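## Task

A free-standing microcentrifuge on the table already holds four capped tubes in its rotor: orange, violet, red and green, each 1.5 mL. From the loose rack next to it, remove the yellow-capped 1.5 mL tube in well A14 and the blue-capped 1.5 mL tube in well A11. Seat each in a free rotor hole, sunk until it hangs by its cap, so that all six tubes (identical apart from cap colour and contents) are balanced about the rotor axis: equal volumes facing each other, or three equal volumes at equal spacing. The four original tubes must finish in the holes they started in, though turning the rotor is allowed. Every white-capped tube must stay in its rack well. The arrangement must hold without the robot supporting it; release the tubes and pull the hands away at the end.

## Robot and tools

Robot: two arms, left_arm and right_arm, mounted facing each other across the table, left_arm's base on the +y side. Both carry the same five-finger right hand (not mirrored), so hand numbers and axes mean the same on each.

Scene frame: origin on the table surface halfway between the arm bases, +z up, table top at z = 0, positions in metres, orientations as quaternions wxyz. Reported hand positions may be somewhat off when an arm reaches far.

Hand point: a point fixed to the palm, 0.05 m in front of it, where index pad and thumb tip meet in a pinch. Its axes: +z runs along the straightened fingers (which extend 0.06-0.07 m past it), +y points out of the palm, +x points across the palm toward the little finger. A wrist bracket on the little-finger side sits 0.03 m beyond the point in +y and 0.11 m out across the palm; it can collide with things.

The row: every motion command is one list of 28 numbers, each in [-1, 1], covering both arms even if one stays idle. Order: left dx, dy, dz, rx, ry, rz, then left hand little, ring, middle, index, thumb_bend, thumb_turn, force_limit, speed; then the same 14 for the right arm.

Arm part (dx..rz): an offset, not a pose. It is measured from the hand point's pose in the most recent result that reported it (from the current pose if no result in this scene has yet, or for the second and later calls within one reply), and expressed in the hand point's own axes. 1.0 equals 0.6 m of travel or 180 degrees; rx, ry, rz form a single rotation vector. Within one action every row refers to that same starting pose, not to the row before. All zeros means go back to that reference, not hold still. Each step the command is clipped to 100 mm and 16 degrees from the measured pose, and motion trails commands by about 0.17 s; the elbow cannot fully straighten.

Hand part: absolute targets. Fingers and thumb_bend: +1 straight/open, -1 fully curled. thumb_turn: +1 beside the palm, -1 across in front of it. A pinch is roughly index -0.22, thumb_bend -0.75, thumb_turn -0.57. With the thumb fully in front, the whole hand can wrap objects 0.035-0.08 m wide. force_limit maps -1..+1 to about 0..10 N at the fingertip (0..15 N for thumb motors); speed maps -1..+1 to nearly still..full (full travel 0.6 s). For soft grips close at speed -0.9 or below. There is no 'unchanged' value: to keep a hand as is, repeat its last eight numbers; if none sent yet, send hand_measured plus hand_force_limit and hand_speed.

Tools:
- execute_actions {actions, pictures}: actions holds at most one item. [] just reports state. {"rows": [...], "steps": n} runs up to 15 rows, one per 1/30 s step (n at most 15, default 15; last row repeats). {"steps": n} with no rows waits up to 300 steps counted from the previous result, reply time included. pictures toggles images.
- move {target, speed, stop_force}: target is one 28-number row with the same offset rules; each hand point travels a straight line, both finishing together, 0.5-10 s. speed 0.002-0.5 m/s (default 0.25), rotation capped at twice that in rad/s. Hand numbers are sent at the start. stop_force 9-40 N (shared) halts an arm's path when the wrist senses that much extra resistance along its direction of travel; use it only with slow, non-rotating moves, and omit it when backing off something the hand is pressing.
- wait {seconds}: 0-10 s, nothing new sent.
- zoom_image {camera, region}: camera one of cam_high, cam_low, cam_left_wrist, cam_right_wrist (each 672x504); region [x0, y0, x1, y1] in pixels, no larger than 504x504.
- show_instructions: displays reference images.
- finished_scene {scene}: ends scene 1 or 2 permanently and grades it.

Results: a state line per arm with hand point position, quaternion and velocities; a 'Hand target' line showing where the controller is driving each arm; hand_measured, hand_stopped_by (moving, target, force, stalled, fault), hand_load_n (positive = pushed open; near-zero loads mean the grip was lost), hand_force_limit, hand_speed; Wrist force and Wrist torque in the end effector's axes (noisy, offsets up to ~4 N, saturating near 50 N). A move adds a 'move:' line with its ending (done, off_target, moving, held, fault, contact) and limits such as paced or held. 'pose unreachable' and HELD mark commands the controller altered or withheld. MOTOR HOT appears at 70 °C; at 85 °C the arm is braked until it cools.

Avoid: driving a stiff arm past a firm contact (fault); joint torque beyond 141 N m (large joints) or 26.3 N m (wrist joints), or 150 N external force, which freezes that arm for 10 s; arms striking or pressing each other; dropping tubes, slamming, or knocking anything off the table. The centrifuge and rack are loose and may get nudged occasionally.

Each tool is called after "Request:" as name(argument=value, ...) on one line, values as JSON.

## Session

Request:
execute_actions(actions=[])

Scene clock: 0.00 s of 7800.00 s.
left_arm: end_effector_position=(+0.2941, +0.5278, +0.4834) hand_measured=(+1.000, +1.000, +1.000, +1.000, +1.000, +1.000) hand_load_n=(+0.0, +0.0, +0.0, +0.0, +0.0, +0.0) hand_stopped_by=(target, target, target, target, target, target) hand_force_limit=0.00 hand_speed=-0.80 end_effector_quat_wxyz=(+0.023, +0.298, +0.954, -0.013) end_effector_velocity=(+0.000, -0.000, -0.000) end_effector_angular_velocity=(+0.000, +0.000, -0.001) | right_arm: end_effector_position=(+0.0635, -0.3100, +0.4837) hand_measured=(+1.000, +1.000, +1.000, +1.000, +1.000, +1.000) hand_load_n=(+0.0, +0.0, +0.0, +0.0, +0.0, +0.0) hand_stopped_by=(target, target, target, target, target, target) hand_force_limit=0.00 hand_speed=-0.80 end_effector_quat_wxyz=(+0.009, -0.376, +0.927, +0.015) end_effector_velocity=(-0.000, +0.000, +0.000) end_effector_angular_velocity=(+0.001, -0.001, +0.000)
Joint positions: left_arm=[ 0.567 -1.721  1.316  1.924  1.565 -1.88 ] | right_arm=[-1.175 -1.713  1.319  1.944  1.542 -1.886]
Joint velocities: left_arm=[-0.001  0.    -0.     0.     0.    -0.   ] | right_arm=[ 0.     0.    -0.001 -0.    -0.001  0.   ]
Joint torques (N m, as the arm reports them, + toward a larger angle): no reading
Motor temperatures (°C, as the motors report them): left_arm=[23 22 23 27 29 30] | right_arm=[22 20 23 29 29 36]
Wrist force (N, on the end effector, along its own x y z axes, offset not removed): no reading
Wrist torque (N m, same axes, about the end effector's origin, offset not removed): no reading
Hand target (left_arm): +0.294, +0.528, +0.483; +0.023, +0.298, +0.954, -0.013
Hand target (right_arm): +0.063, -0.310, +0.484; +0.009, -0.376, +0.927, +0.015

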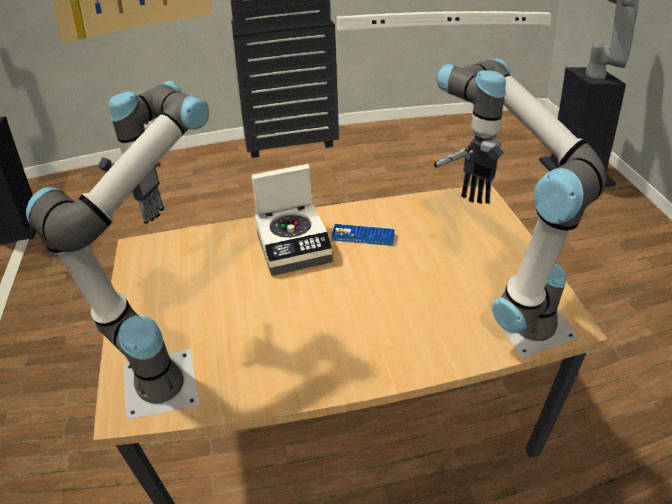

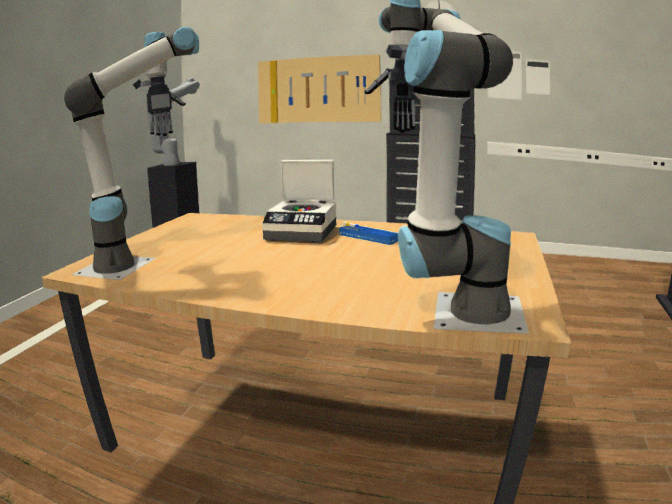

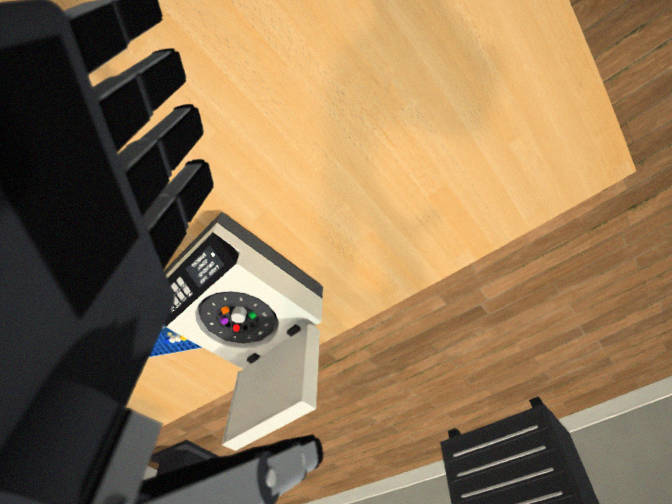

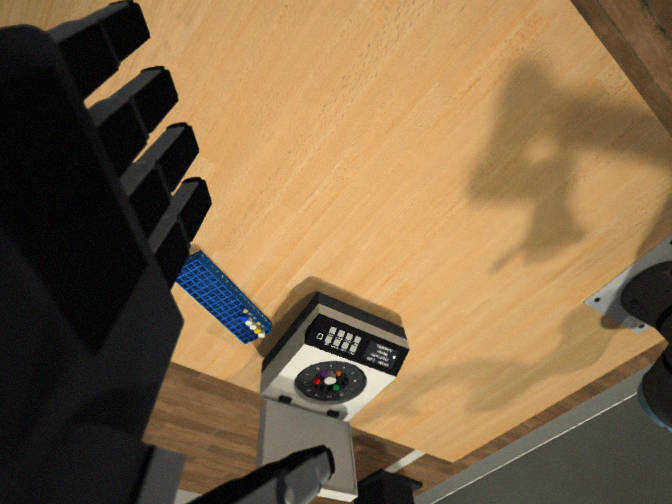

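Request:
zoom_image(camera="cam_left_wrist", region=[185, 280, 290, 360])

Request:
zoom_image(camera="cam_right_wrist", region=[170, 240, 420, 430])

Request:
zoom_image(camera="cam_high", region=[245, 160, 405, 280])

Region (185, 280, 290, 360) of cam_left_wrist's 672x504 image, scaled by 4.800, with more detail than that image has; it fills the top 384 rows of this view, and the rest is white.

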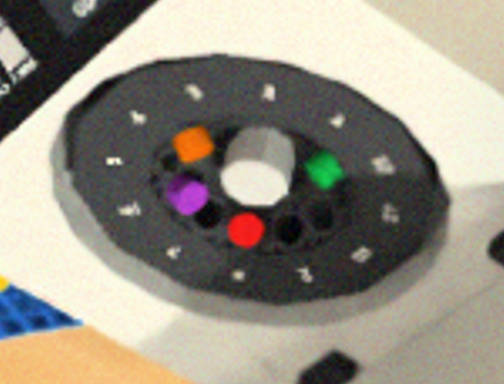

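Region (170, 240, 420, 430) of cam_right_wrist's 672x504 image, scaled by 2.016, with more detail than that image has; it fills the top 383 rows of this view, and the rest is white.

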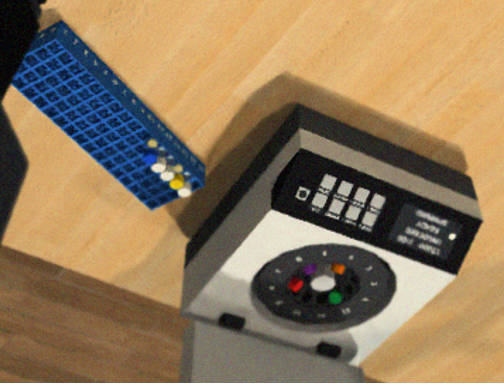

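Region (245, 160, 405, 280) of cam_high's 672x504 image, scaled by 3.150, with more detail than that image has; it fills the top 378 rows of this view, and the rest is white.

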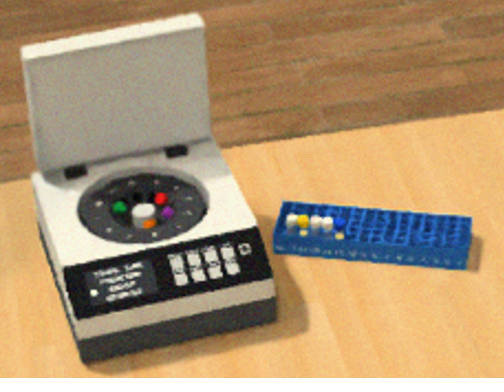

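Request:
move(target=[-0.504,-0.308,0.352,0,0,0,-1,-1,-1,1,-1,1,0,0, -0.6,-0.39,0.599,0,0,0,-1,-1,-1,1,-1,1,0,0], speed=0.3)

Request:
zoom_image(camera="cam_left_wrist", region=[230, 150, 470, 350])

Scene clock: 13.63 s of 7800.00 s.
left_arm: end_effector_position=(+0.4452, +0.1963, +0.2898) hand_measured=(-1.000, -1.000, -1.000, +1.000, -1.000, +1.000) hand_load_n=(+0.0, +0.0, +0.0, +0.0, +0.0, +0.0) hand_stopped_by=(target, target, target, target, target, target) hand_force_limit=0.00 hand_speed=0.00 end_effector_quat_wxyz=(+0.023, +0.298, +0.954, -0.013) end_effector_velocity=(+0.001, -0.000, -0.001) end_effector_angular_velocity=(+0.001, +0.001, +0.002) | right_arm: end_effector_position=(+0.4867, -0.2154, +0.1294) hand_measured=(-1.000, -1.000, -1.000, +1.000, -1.000, +1.000) hand_load_n=(+0.0, +0.0, +0.0, +0.0, +0.0, +0.0) hand_stopped_by=(target, target, target, target, target, target) hand_force_limit=0.00 hand_speed=0.00 end_effector_quat_wxyz=(+0.009, -0.376, +0.927, +0.015) end_effector_velocity=(+0.002, +0.000, -0.000) end_effector_angular_velocity=(-0.002, +0.000, +0.000)
Joint positions: left_arm=[ 0.415 -0.951  0.861  1.61   1.557 -2.032] | right_arm=[-1.339 -0.709  0.863  1.401  1.539 -2.049]
Joint velocities: left_arm=[ 0.002  0.004 -0.005  0.002  0.    -0.001] | right_arm=[ 0.     0.007 -0.013  0.006  0.001 -0.   ]
Joint torques (N m, as the arm reports them, + toward a larger angle): left_arm=[ 10.49 -32.5  -27.39   3.41   1.93  -1.65] | right_arm=[  6.64 -41.46 -32.2    4.97   2.14  -2.38]
Motor temperatures (°C, as the motors report them): left_arm=[23 22 23 27 29 30] | right_arm=[22 20 23 29 29 36]
Wrist force (N, on the end effector, along its own x y z axes, offset not removed): left_arm=[-0.5 5.0 1.0] | right_arm=[1.1 -0.8 -1.4]
Wrist torque (N m, same axes, about the end effector's origin, offset not removed): left_arm=[0.76 0.08 0.04] | right_arm=[-0.09 -0.01 0.21]
Hand target (left_arm): +0.445, +0.196, +0.290; +0.023, +0.298, +0.954, -0.012
Hand target (right_arm): +0.487, -0.215, +0.129; +0.009, -0.376, +0.927, +0.015
Off the commanded pose (left_arm): 0.000 m, 0 deg.
Off the commanded pose (right_arm): 0.001 m, 0 deg.
move: done

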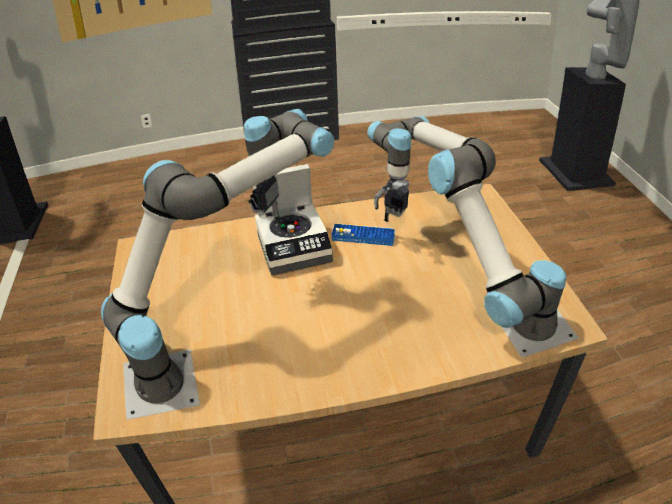

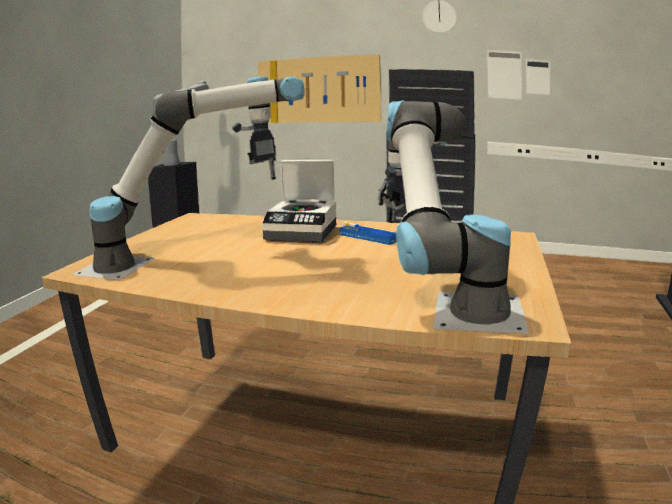

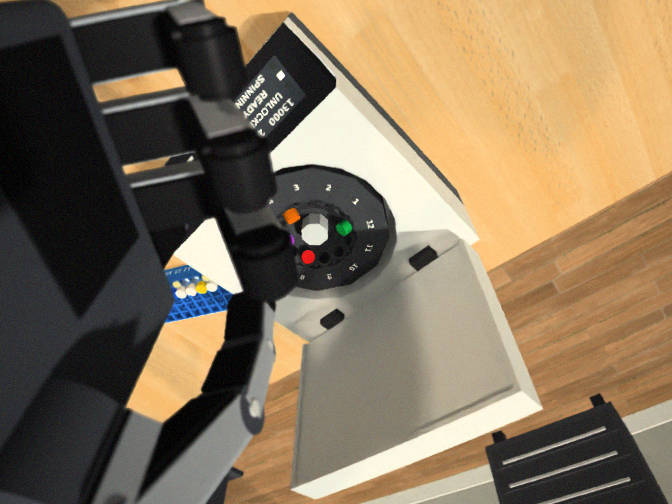

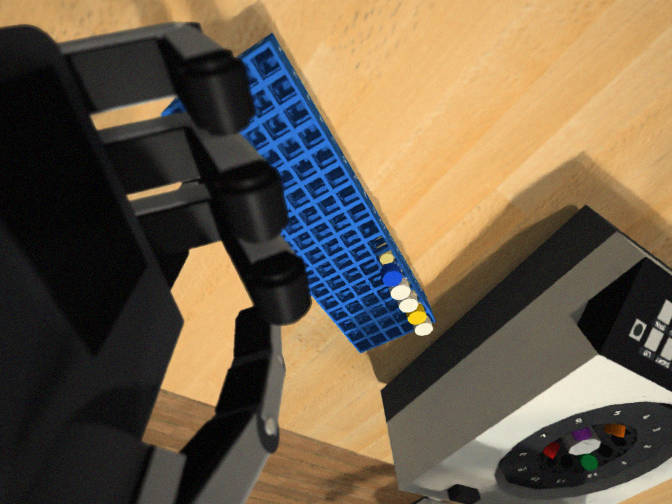

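Region (230, 150, 470, 350) of cam_left_wrist's 672x504 image, scaled by 2.100, with more detail than that image has.

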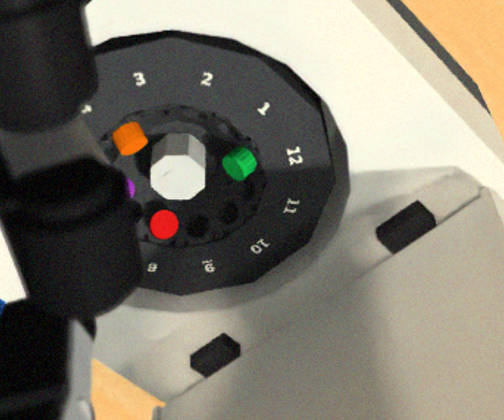

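Request:
execute_actions(actions=[])

Scene clock: 17.80 s of 7800.00 s.
left_arm: end_effector_position=(+0.4452, +0.1963, +0.2898) hand_measured=(-1.000, -1.000, -1.000, +1.000, -1.000, +1.000) hand_load_n=(+0.0, +0.0, +0.0, +0.0, +0.0, +0.0) hand_stopped_by=(target, target, target, target, target, target) hand_force_limit=0.00 hand_speed=0.00 end_effector_quat_wxyz=(+0.023, +0.298, +0.954, -0.012) end_effector_velocity=(-0.000, -0.000, +0.000) end_effector_angular_velocity=(-0.000, +0.000, -0.000) | right_arm: end_effector_position=(+0.4868, -0.2153, +0.1294) hand_measured=(-1.000, -1.000, -1.000, +1.000, -1.000, +1.000) hand_load_n=(+0.0, +0.0, +0.0, +0.0, +0.0, +0.0) hand_stopped_by=(target, target, target, target, target, target) hand_force_limit=0.00 hand_speed=0.00 end_effector_quat_wxyz=(+0.009, -0.376, +0.927, +0.015) end_effector_velocity=(+0.001, -0.001, +0.000) end_effector_angular_velocity=(-0.002, -0.001, -0.001)
Joint positions: left_arm=[ 0.415 -0.951  0.86   1.611  1.557 -2.032] | right_arm=[-1.338 -0.708  0.862  1.402  1.539 -2.049]
Joint velocities: left_arm=[-0.001 -0.001  0.     0.001  0.    -0.001] | right_arm=[-0.001  0.    -0.001  0.     0.002 -0.   ]
Joint torques (N m, as the arm reports them, + toward a larger angle): left_arm=[  9.07 -32.68 -27.52   3.69   1.9    1.68] | right_arm=[  6.51 -41.66 -32.67   4.81   2.06  -2.43]
Motor temperatures (°C, as the motors report them): left_arm=[23 22 23 27 29 30] | right_arm=[22 20 23 29 29 36]
Wrist force (N, on the end effector, along its own x y z axes, offset not removed): left_arm=[-1.2 2.5 -0.3] | right_arm=[1.1 5.6 0.2]
Wrist torque (N m, same axes, about the end effector's origin, offset not removed): left_arm=[0.45 0.22 -0.05] | right_arm=[0.80 -0.09 0.38]
Hand target (left_arm): +0.445, +0.196, +0.290; +0.023, +0.298, +0.954, -0.012
Hand target (right_arm): +0.487, -0.215, +0.129; +0.009, -0.376, +0.927, +0.015
Off the commanded pose (left_arm): 0.000 m, 0 deg.
Off the commanded pose (right_arm): 0.001 m, 0 deg.
Steps of this call (steps 1 to 125: nothing new was sent). Readings (end_effector_position | what the end effector reports):
1: left_arm (+0.4452, +0.1963, +0.2898) | right_arm (+0.4867, -0.2153, +0.1294) | left_arm hand_measured=(-1.000, -1.000, -1.000, +1.000, -1.000, +1.000) hand_load_n=(+0.0, +0.0, +0.0, +0.0, +0.0, +0.0) hand_stopped_by=(target, target, target, target, target, target) hand_force_limit=0.00 hand_speed=0.00 | right_arm hand_measured=(-1.000, -1.000, -1.000, +1.000, -1.000, +1.000) hand_load_n=(+0.0, +0.0, +0.0, +0.0, +0.0, +0.0) hand_stopped_by=(target, target, target, target, target, target) hand_force_limit=0.00 hand_speed=0.00
2: left_arm (+0.4452, +0.1963, +0.2898) | right_arm (+0.4867, -0.2153, +0.1294) | left_arm hand_measured=(-1.000, -1.000, -1.000, +1.000, -1.000, +1.000) hand_load_n=(+0.0, +0.0, +0.0, +0.0, +0.0, +0.0) hand_stopped_by=(target, target, target, target, target, target) hand_force_limit=0.00 hand_speed=0.00 | right_arm hand_measured=(-1.000, -1.000, -1.000, +1.000, -1.000, +1.000) hand_load_n=(+0.0, +0.0, +0.0, +0.0, +0.0, +0.0) hand_stopped_by=(target, target, target, target, target, target) hand_force_limit=0.00 hand_speed=0.00
4: left_arm (+0.4452, +0.1963, +0.2898) | right_arm (+0.4868, -0.2153, +0.1294) | left_arm hand_measured=(-1.000, -1.000, -1.000, +1.000, -1.000, +1.000) hand_load_n=(+0.0, +0.0, +0.0, +0.0, +0.0, +0.0) hand_stopped_by=(target, target, target, target, target, target) hand_force_limit=0.00 hand_speed=0.00 | right_arm hand_measured=(-1.000, -1.000, -1.000, +1.000, -1.000, +1.000) hand_load_n=(+0.0, +0.0, +0.0, +0.0, +0.0, +0.0) hand_stopped_by=(target, target, target, target, target, target) hand_force_limit=0.00 hand_speed=0.00
8: left_arm (+0.4452, +0.1963, +0.2898) | right_arm (+0.4868, -0.2153, +0.1294) | left_arm hand_measured=(-1.000, -1.000, -1.000, +1.000, -1.000, +1.000) hand_load_n=(+0.0, +0.0, +0.0, +0.0, +0.0, +0.0) hand_stopped_by=(target, target, target, target, target, target) hand_force_limit=0.00 hand_speed=0.00 | right_arm hand_measured=(-1.000, -1.000, -1.000, +1.000, -1.000, +1.000) hand_load_n=(+0.0, +0.0, +0.0, +0.0, +0.0, +0.0) hand_stopped_by=(target, target, target, target, target, target) hand_force_limit=0.00 hand_speed=0.00
125: the state above

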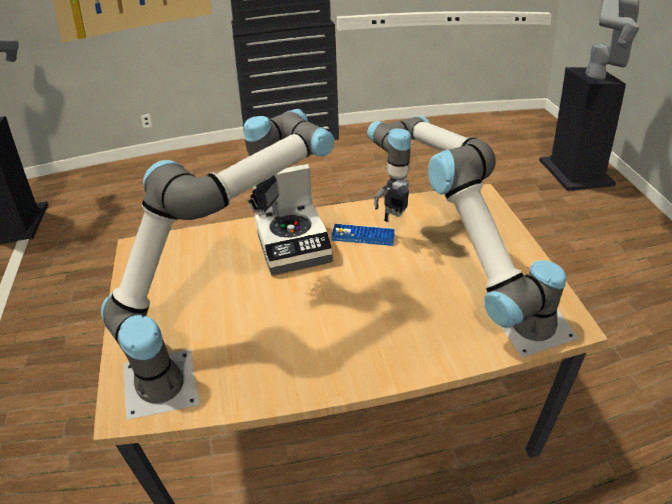

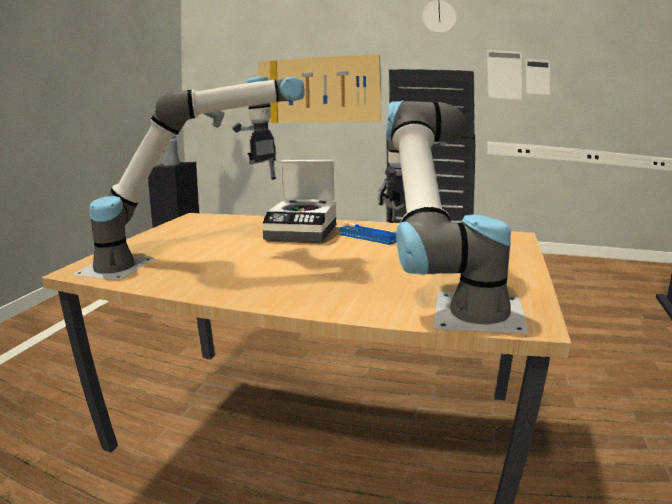

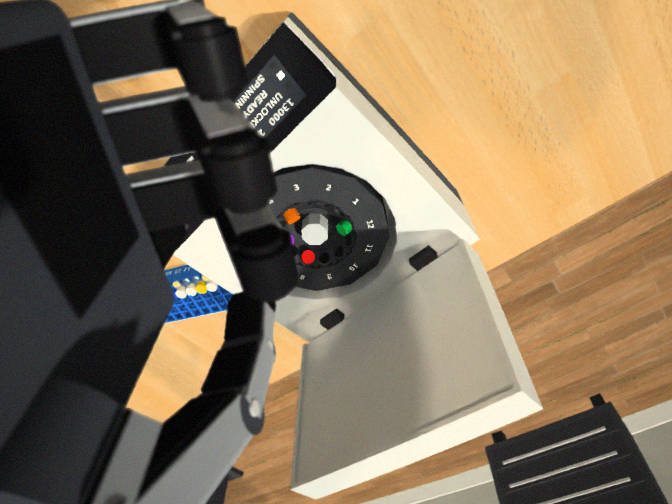

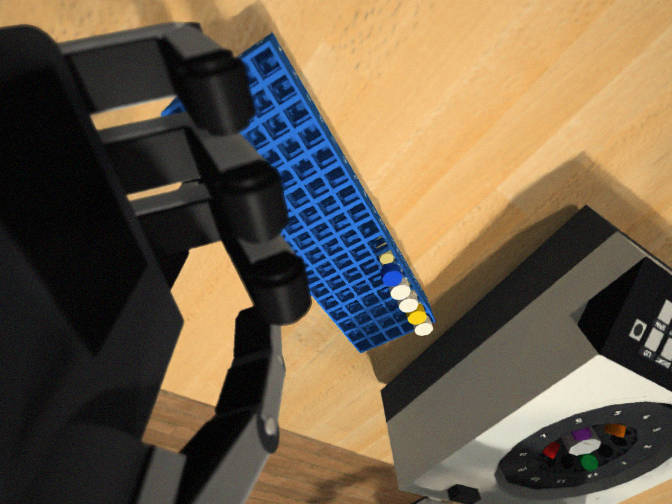

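Request:
move(target=[0,0,0,0,0,0,-1,-1,-1,1,-1,1,0,0,0.037,0.024,0.04,0,0,0,-1,-1,-1,1,-1,1,0,0], speed=0.1)

Request:
move(target=[0,0,0,0,0,0,-1,-1,-1,1,-1,1,0,0,0,0,0.04,0,0,0,-1,-1,-1,1,-1,1,0,0], speed=0.008, stop_force=9)

Scene clock: 23.10 s of 7800.00 s.
left_arm: end_effector_position=(+0.4452, +0.1963, +0.2898) hand_measured=(-1.000, -1.000, -1.000, +1.000, -1.000, +1.000) hand_load_n=(+0.0, +0.0, +0.0, +0.0, +0.0, +0.0) hand_stopped_by=(target, target, target, target, target, target) hand_force_limit=0.00 hand_speed=0.00 end_effector_quat_wxyz=(+0.023, +0.298, +0.954, -0.012) end_effector_velocity=(-0.000, +0.000, +0.000) end_effector_angular_velocity=(+0.000, -0.000, -0.001) | right_arm: end_effector_position=(+0.4611, -0.2195, +0.1052) hand_measured=(-1.000, -1.000, -1.000, +1.000, -1.000, +1.000) hand_load_n=(+0.0, +0.0, +0.0, +0.0, +0.0, +0.0) hand_stopped_by=(target, target, target, target, target, target) hand_force_limit=0.00 hand_speed=0.00 end_effector_quat_wxyz=(+0.009, -0.376, +0.927, +0.015) end_effector_velocity=(-0.001, +0.000, -0.001) end_effector_angular_velocity=(+0.001, -0.004, +0.000)
Joint positions: left_arm=[ 0.415 -0.951  0.86   1.611  1.557 -2.032] | right_arm=[-1.333 -0.765  1.028  1.292  1.54  -2.043]
Joint velocities: left_arm=[-0.    -0.     0.001  0.    -0.     0.001] | right_arm=[ 0.001 -0.004  0.009 -0.009 -0.     0.001]
Joint torques (N m, as the arm reports them, + toward a larger angle): left_arm=[  8.9  -33.13 -26.83   3.51   1.88   1.31] | right_arm=[  6.57 -52.34  -6.12   0.23  -2.82   2.22]
Motor temperatures (°C, as the motors report them): left_arm=[23 22 23 27 29 30] | right_arm=[22 20 23 29 29 36]
Wrist force (N, on the end effector, along its own x y z axes, offset not removed): left_arm=[3.1 1.8 0.2] | right_arm=[0.2 0.5 -0.3]
Wrist torque (N m, same axes, about the end effector's origin, offset not removed): left_arm=[0.29 -0.47 0.09] | right_arm=[0.00 -0.01 0.12]
Hand target (left_arm): +0.445, +0.196, +0.290; +0.023, +0.298, +0.954, -0.012
Hand target (right_arm): +0.461, -0.220, +0.105; +0.009, -0.376, +0.927, +0.015
Off the commanded pose (left_arm): 0.000 m, 0 deg.
Off the commanded pose (right_arm): 0.000 m, 0 deg.
move: done

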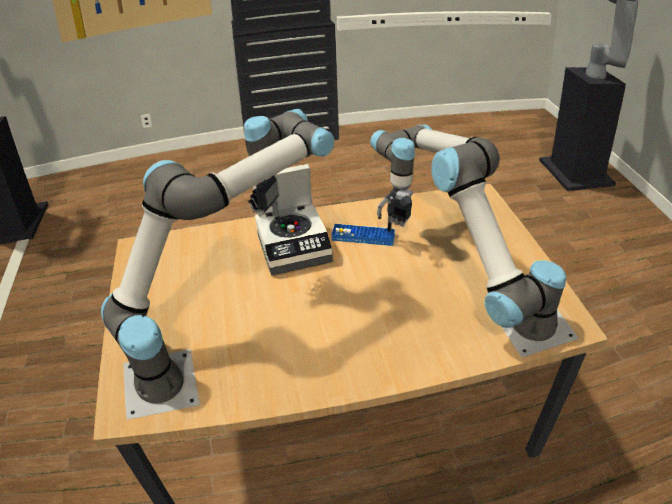

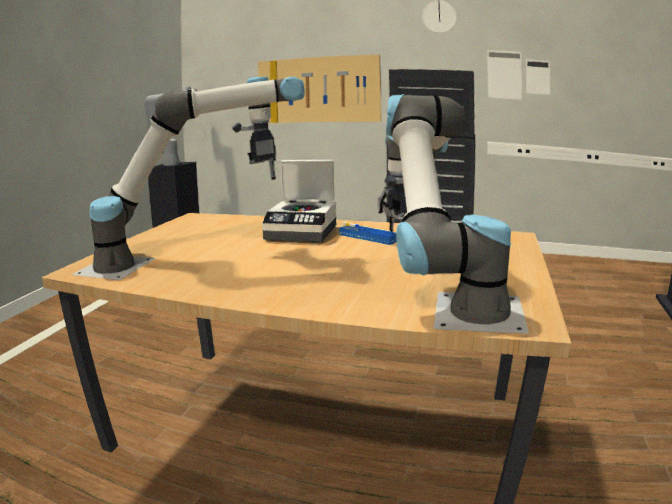

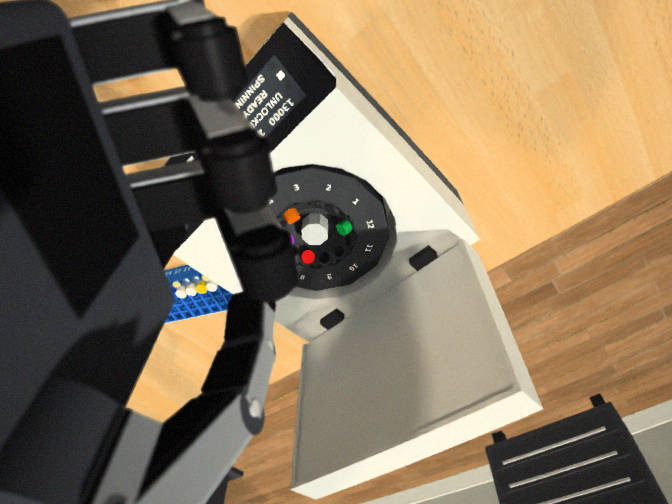

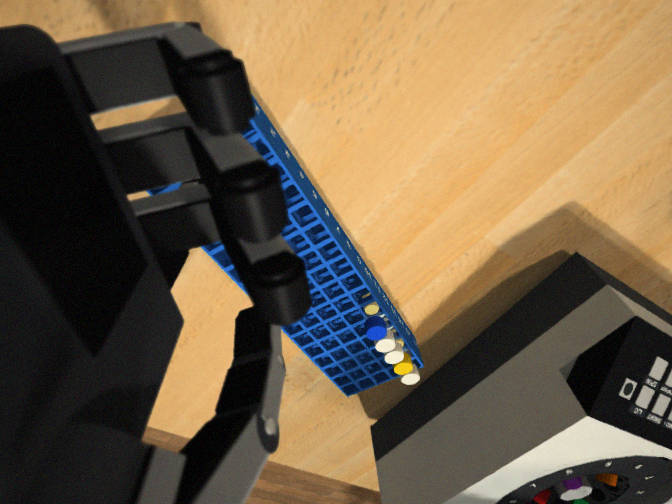

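Scene clock: 24.77 s of 7800.00 s.
left_arm: end_effector_position=(+0.4452, +0.1963, +0.2898) hand_measured=(-1.000, -1.000, -1.000, +1.000, -1.000, +1.000) hand_load_n=(+0.0, +0.0, +0.0, +0.0, +0.0, +0.0) hand_stopped_by=(target, target, target, target, target, target) hand_force_limit=0.00 hand_speed=0.00 end_effector_quat_wxyz=(+0.023, +0.298, +0.954, -0.012) end_effector_velocity=(-0.000, +0.000, +0.001) end_effector_angular_velocity=(-0.001, -0.001, -0.000) | right_arm: end_effector_position=(+0.4611, -0.2192, +0.0948) hand_measured=(-1.000, -1.000, -1.000, +1.000, -1.000, +1.000) hand_load_n=(+0.0, +0.0, +0.0, +0.0, +0.0, +0.0) hand_stopped_by=(target, target, target, target, target, target) hand_force_limit=0.00 hand_speed=0.00 end_effector_quat_wxyz=(+0.009, -0.376, +0.927, +0.015) end_effector_velocity=(+0.000, +0.000, +0.003) end_effector_angular_velocity=(+0.000, +0.000, +0.000)
Joint positions: left_arm=[ 0.415 -0.951  0.86   1.611  1.557 -2.032] | right_arm=[-1.332 -0.756  1.04   1.271  1.54  -2.043]
Joint velocities: left_arm=[-0.    -0.002 -0.001  0.001 -0.    -0.   ] | right_arm=[ 0.    -0.001 -0.005  0.006 -0.     0.   ]
Joint torques (N m, as the arm reports them, + toward a larger angle): left_arm=[ 10.04 -33.15 -27.92   3.63   1.68   1.3 ] | right_arm=[  5.41 -42.82 -25.47   4.02   1.92   1.84]
Motor temperatures (°C, as the motors report them): left_arm=[23 22 23 27 29 30] | right_arm=[22 20 23 29 29 36]
Wrist force (N, on the end effector, along its own x y z axes, offset not removed): left_arm=[2.2 2.7 2.1] | right_arm=[1.0 2.0 -18.2]
Wrist torque (N m, same axes, about the end effector's origin, offset not removed): left_arm=[0.28 -0.30 0.10] | right_arm=[1.42 -0.22 0.37]
Hand target (left_arm): +0.445, +0.196, +0.290; +0.023, +0.298, +0.954, -0.012
Hand target (right_arm): +0.461, -0.219, +0.095; +0.009, -0.376, +0.927, +0.015
Off the commanded pose (left_arm): 0.000 m, 0 deg.
Off the commanded pose (right_arm): 0.014 m, 0 deg.
move: contact (right_arm)

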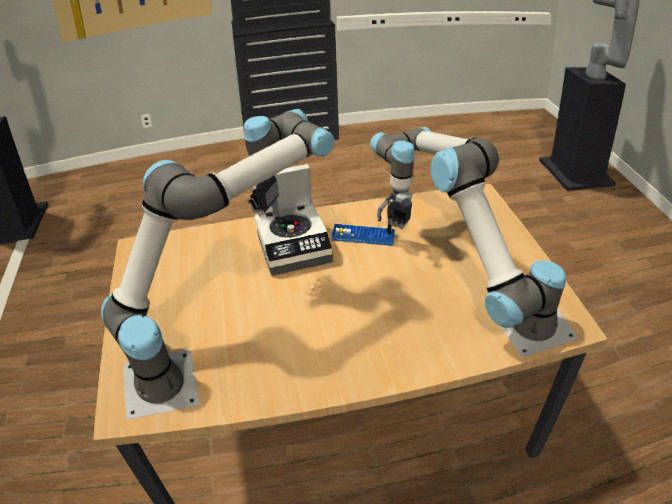

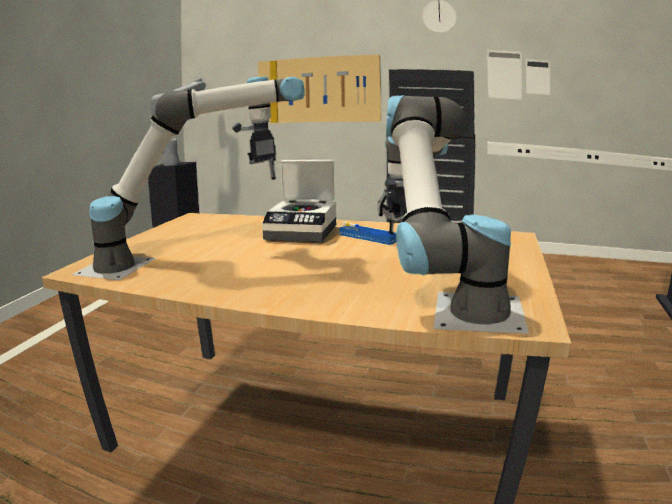

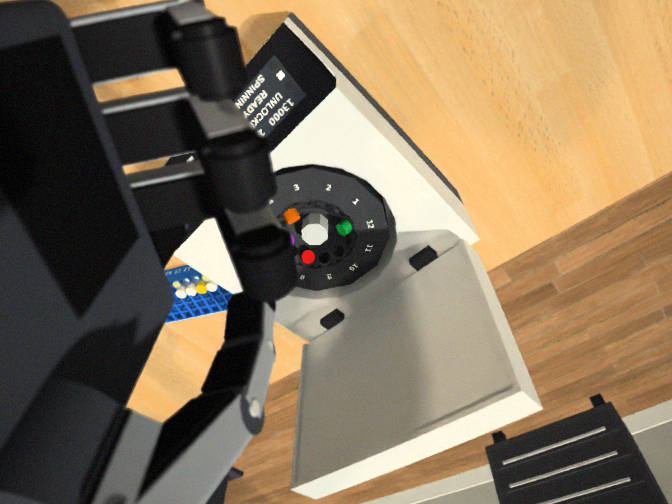

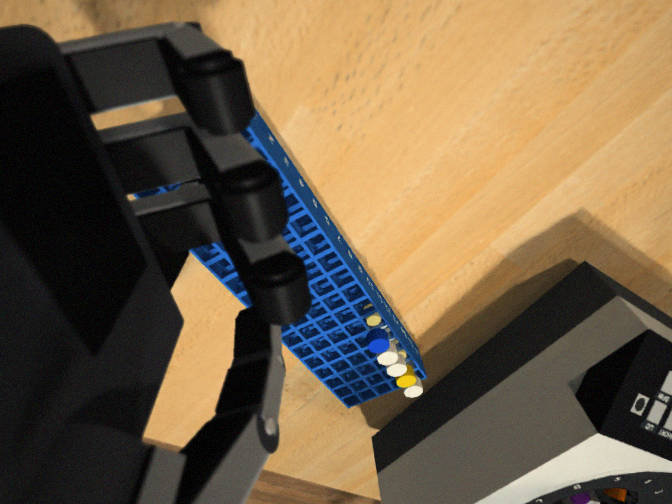

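Request:
move(target=[0,0,0,0,0,0,-1,-1,-1,1,-1,1,0,0,0.072,0.0697,-0.0005,0,0,0,-1,-1,-1,1,-1,1,0,0], speed=0.03)

Scene clock: 28.07 s of 7800.00 s.
left_arm: end_effector_position=(+0.4452, +0.1963, +0.2898) hand_measured=(-1.000, -1.000, -1.000, +1.000, -1.000, +1.000) hand_load_n=(+0.0, +0.0, +0.0, +0.0, +0.0, +0.0) hand_stopped_by=(target, target, target, target, target, target) hand_force_limit=0.00 hand_speed=0.00 end_effector_quat_wxyz=(+0.023, +0.298, +0.954, -0.012) end_effector_velocity=(+0.000, -0.000, -0.000) end_effector_angular_velocity=(-0.000, +0.000, -0.000) | right_arm: end_effector_position=(+0.4012, -0.2192, +0.0948) hand_measured=(-1.000, -1.000, -1.000, +1.000, -1.000, +1.000) hand_load_n=(+0.0, +0.0, +0.0, +0.0, +0.0, +0.0) hand_stopped_by=(target, target, target, target, target, target) hand_force_limit=0.00 hand_speed=0.00 end_effector_quat_wxyz=(+0.009, -0.376, +0.927, +0.015) end_effector_velocity=(-0.002, -0.000, -0.000) end_effector_angular_velocity=(+0.000, +0.001, -0.000)
Joint positions: left_arm=[ 0.415 -0.951  0.86   1.611  1.557 -2.032] | right_arm=[-1.299 -0.884  1.268  1.171  1.54  -2.01 ]
Joint velocities: left_arm=[ 0.     0.001 -0.001 -0.     0.     0.001] | right_arm=[ 0.001 -0.004  0.008 -0.004 -0.     0.001]
Joint torques (N m, as the arm reports them, + toward a larger angle): left_arm=[  9.38 -31.78 -27.86   3.6    1.6    1.13] | right_arm=[  8.66 -43.71   0.47   0.24   1.21   2.25]
Motor temperatures (°C, as the motors report them): left_arm=[23 22 23 27 29 30] | right_arm=[22 20 23 29 29 36]
Wrist force (N, on the end effector, along its own x y z axes, offset not removed): left_arm=[0.9 2.6 1.0] | right_arm=[2.1 3.8 -10.9]
Wrist torque (N m, same axes, about the end effector's origin, offset not removed): left_arm=[0.35 -0.10 0.04] | right_arm=[1.60 -0.44 0.37]
Hand target (left_arm): +0.445, +0.196, +0.290; +0.023, +0.298, +0.954, -0.012
Hand target (right_arm): +0.401, -0.219, +0.095; +0.009, -0.376, +0.927, +0.015
Off the commanded pose (left_arm): 0.000 m, 0 deg.
Off the commanded pose (right_arm): 0.000 m, 0 deg.
move: done

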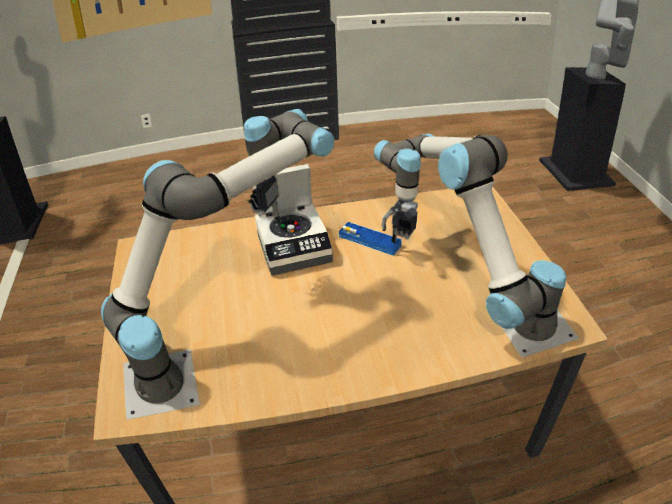

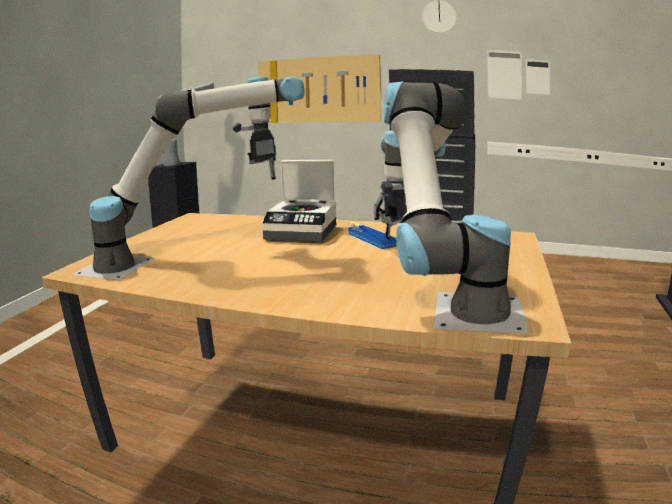

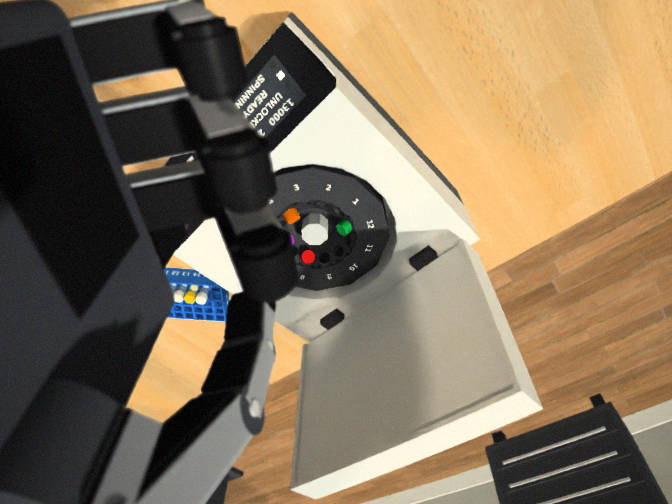

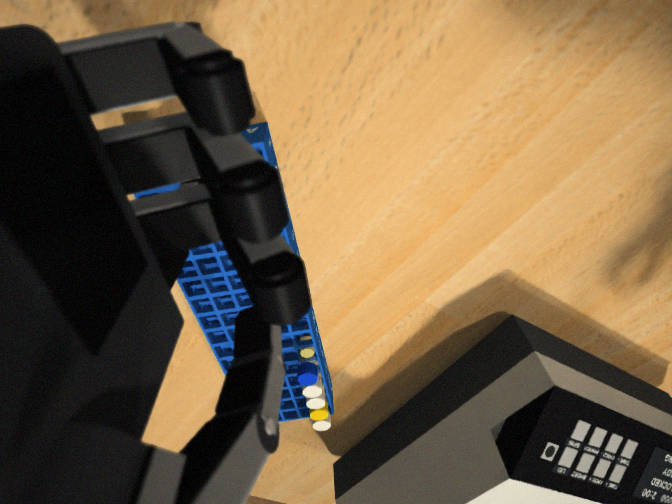

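Request:
move(target=[-0.16,0.044,0.175,0,0,0,-1,-1,-1,1,-1,1,0,0,0.18,0.174,-0.0005,0,0,0,-1,-1,-1,1,-1,1,0,0], speed=0.045)

Scene clock: 33.60 s of 7800.00 s.
left_arm: end_effector_position=(+0.5429, +0.1596, +0.1897) hand_measured=(-1.000, -1.000, -1.000, +1.000, -1.000, +1.000) hand_load_n=(+0.0, +0.0, +0.0, +0.0, +0.0, +0.0) hand_stopped_by=(target, target, target, target, target, target) hand_force_limit=0.00 hand_speed=0.00 end_effector_quat_wxyz=(+0.023, +0.298, +0.954, -0.013) end_effector_velocity=(+0.001, -0.001, -0.001) end_effector_angular_velocity=(+0.001, +0.001, +0.000) | right_arm: end_effector_position=(+0.2512, -0.2193, +0.0945) hand_measured=(-1.000, -1.000, -1.000, +1.000, -1.000, +1.000) hand_load_n=(+0.0, +0.0, +0.0, +0.0, +0.0, +0.0) hand_stopped_by=(target, target, target, target, target, target) hand_force_limit=0.00 hand_speed=0.00 end_effector_quat_wxyz=(+0.009, -0.376, +0.927, +0.015) end_effector_velocity=(-0.002, -0.000, +0.000) end_effector_angular_velocity=(-0.000, -0.000, -0.000)
Joint positions: left_arm=[ 0.524 -0.628  0.547  1.6    1.563 -1.924] | right_arm=[-1.178 -1.144  1.694  1.001  1.542 -1.889]
Joint velocities: left_arm=[ 0.001  0.008 -0.011  0.005 -0.     0.001] | right_arm=[ 0.002 -0.003  0.004 -0.001  0.     0.002]
Joint torques (N m, as the arm reports them, + toward a larger angle): left_arm=[  9.83 -42.17 -27.93   3.54   1.86   1.72] | right_arm=[  8.4  -35.43   0.59   0.33   2.12   2.13]
Motor temperatures (°C, as the motors report them): left_arm=[23 22 23 27 29 30] | right_arm=[22 20 23 29 29 36]
Wrist force (N, on the end effector, along its own x y z axes, offset not removed): left_arm=[-1.0 6.9 3.3] | right_arm=[1.2 2.2 -9.5]
Wrist torque (N m, same axes, about the end effector's origin, offset not removed): left_arm=[0.93 0.12 0.16] | right_arm=[0.96 -0.27 0.27]
Hand target (left_arm): +0.543, +0.160, +0.190; +0.023, +0.298, +0.954, -0.013
Hand target (right_arm): +0.251, -0.219, +0.094; +0.009, -0.376, +0.927, +0.015
Off the commanded pose (left_arm): 0.000 m, 0 deg.
Off the commanded pose (right_arm): 0.000 m, 0 deg.
move: done

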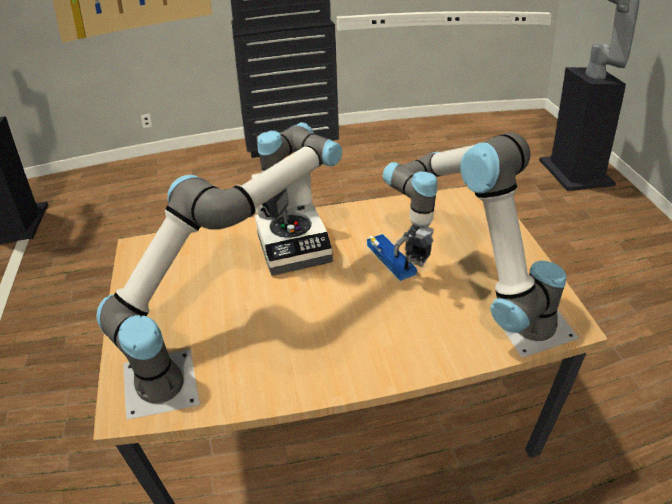

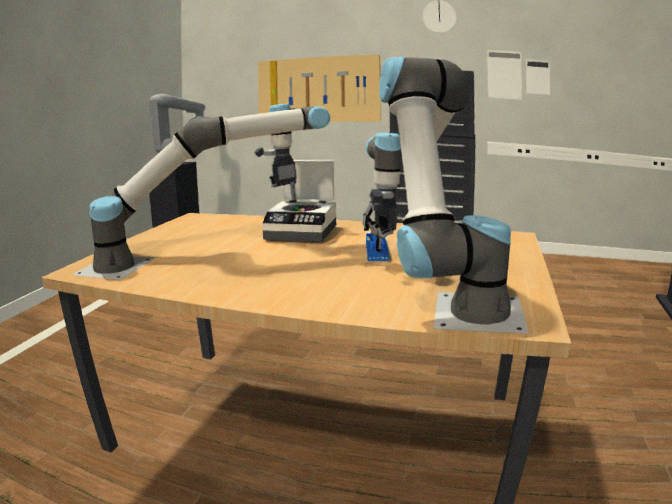

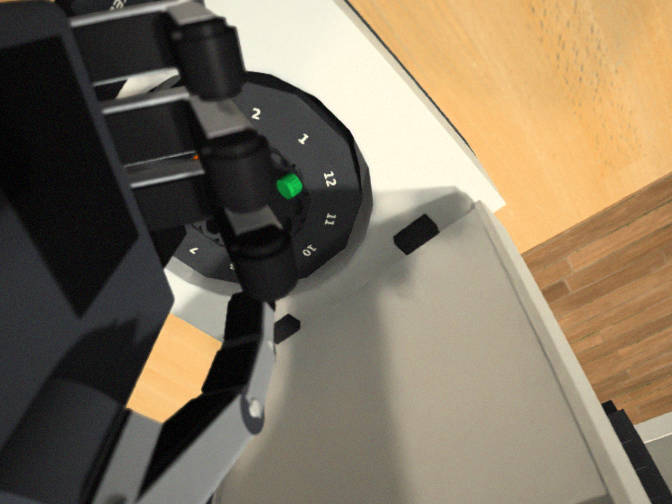

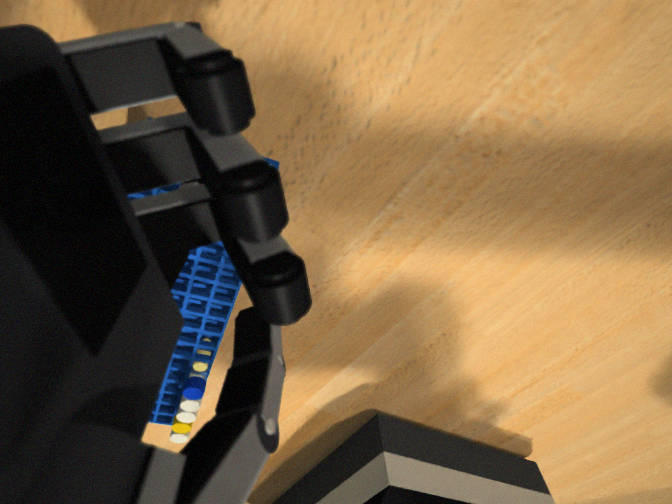

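Request:
move(target=[0,0,0.02,0,0,0,-1,-1,-1,1,-1,1,0,0,0.182,0.378,0.0036,0,0,0,-1,-1,-1,1,-1,1,0,0], speed=0.055)

Request:
zoom_image(camera="cam_high", region=[250,180,340,250])

Scene clock: 39.60 s of 7800.00 s.
left_arm: end_effector_position=(+0.5433, +0.1592, +0.1777) hand_measured=(-1.000, -1.000, -1.000, +1.000, -1.000, +1.000) hand_load_n=(+0.0, +0.0, +0.0, +0.0, +0.0, +0.0) hand_stopped_by=(target, target, target, target, target, target) hand_force_limit=0.00 hand_speed=0.00 end_effector_quat_wxyz=(+0.023, +0.298, +0.954, -0.013) end_effector_velocity=(+0.001, +0.001, -0.001) end_effector_angular_velocity=(+0.000, +0.001, +0.001) | right_arm: end_effector_position=(+0.0149, -0.1322, +0.0945) hand_measured=(-1.000, -1.000, -1.000, +1.000, -1.000, +1.000) hand_load_n=(+0.0, +0.0, +0.0, +0.0, +0.0, +0.0) hand_stopped_by=(target, target, target, target, target, target) hand_force_limit=0.00 hand_speed=0.00 end_effector_quat_wxyz=(+0.009, -0.376, +0.927, +0.016) end_effector_velocity=(-0.002, +0.000, -0.000) end_effector_angular_velocity=(-0.000, +0.000, -0.001)
Joint positions: left_arm=[ 0.524 -0.628  0.578  1.569  1.563 -1.923] | right_arm=[-0.597 -1.227  1.814  0.951  1.556 -1.308]
Joint velocities: left_arm=[ 0.001  0.001  0.    -0.     0.001  0.   ] | right_arm=[ 0.005  0.001 -0.    -0.     0.     0.005]
Joint torques (N m, as the arm reports them, + toward a larger angle): left_arm=[  9.78 -56.4  -10.96   0.96  -0.96   1.66] | right_arm=[  7.06 -18.87 -27.56   4.57   1.88   2.25]
Motor temperatures (°C, as the motors report them): left_arm=[23 22 23 27 29 30] | right_arm=[22 20 23 29 29 36]
Wrist force (N, on the end effector, along its own x y z axes, offset not removed): left_arm=[0.8 4.8 -0.7] | right_arm=[2.3 2.8 -1.8]
Wrist torque (N m, same axes, about the end effector's origin, offset not removed): left_arm=[0.74 -0.11 0.14] | right_arm=[0.58 -0.47 0.39]
Hand target (left_arm): +0.543, +0.159, +0.178; +0.023, +0.298, +0.954, -0.013
Hand target (right_arm): +0.015, -0.132, +0.094; +0.009, -0.376, +0.927, +0.016
Off the commanded pose (left_arm): 0.000 m, 0 deg.
Off the commanded pose (right_arm): 0.001 m, 0 deg.
move: done

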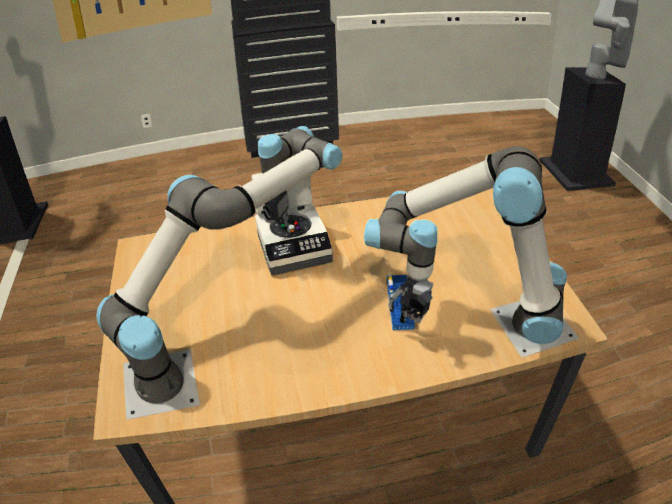

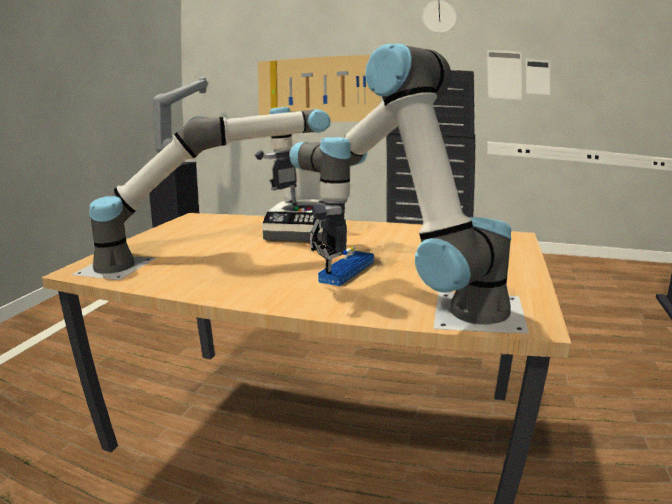

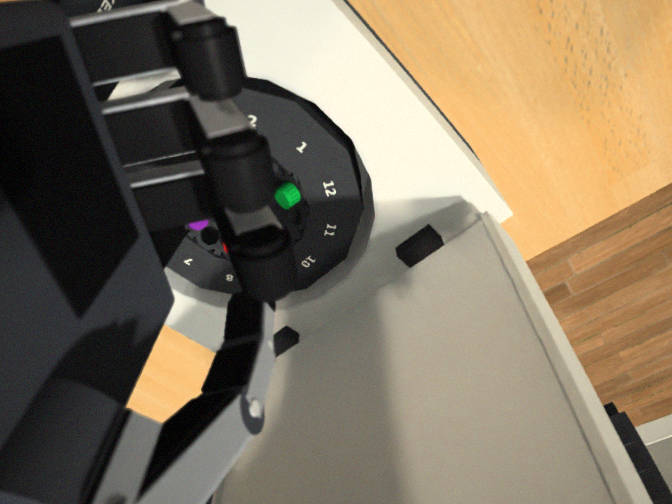

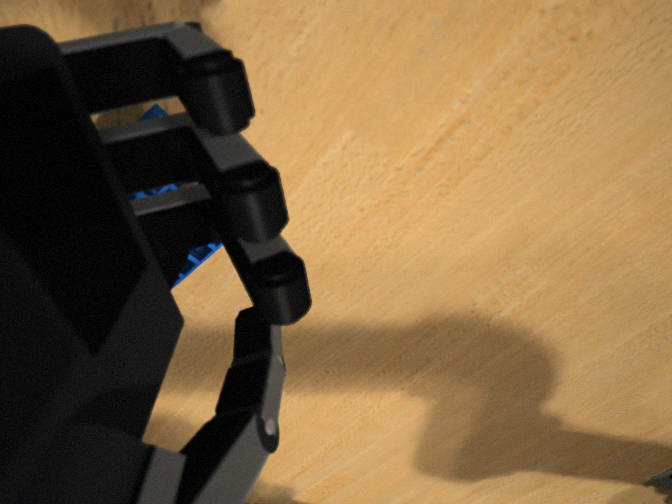

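Region (250, 180, 340, 250) of cam_high's 672x504 image, scaled by 5.600, with more detail than that image has.

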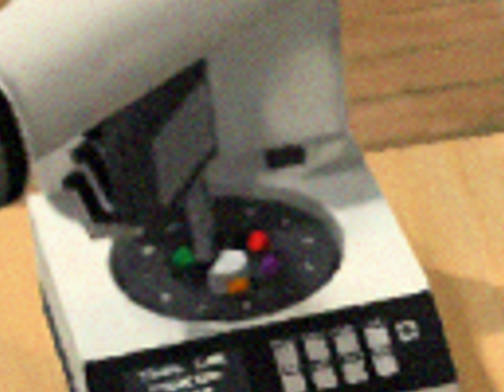

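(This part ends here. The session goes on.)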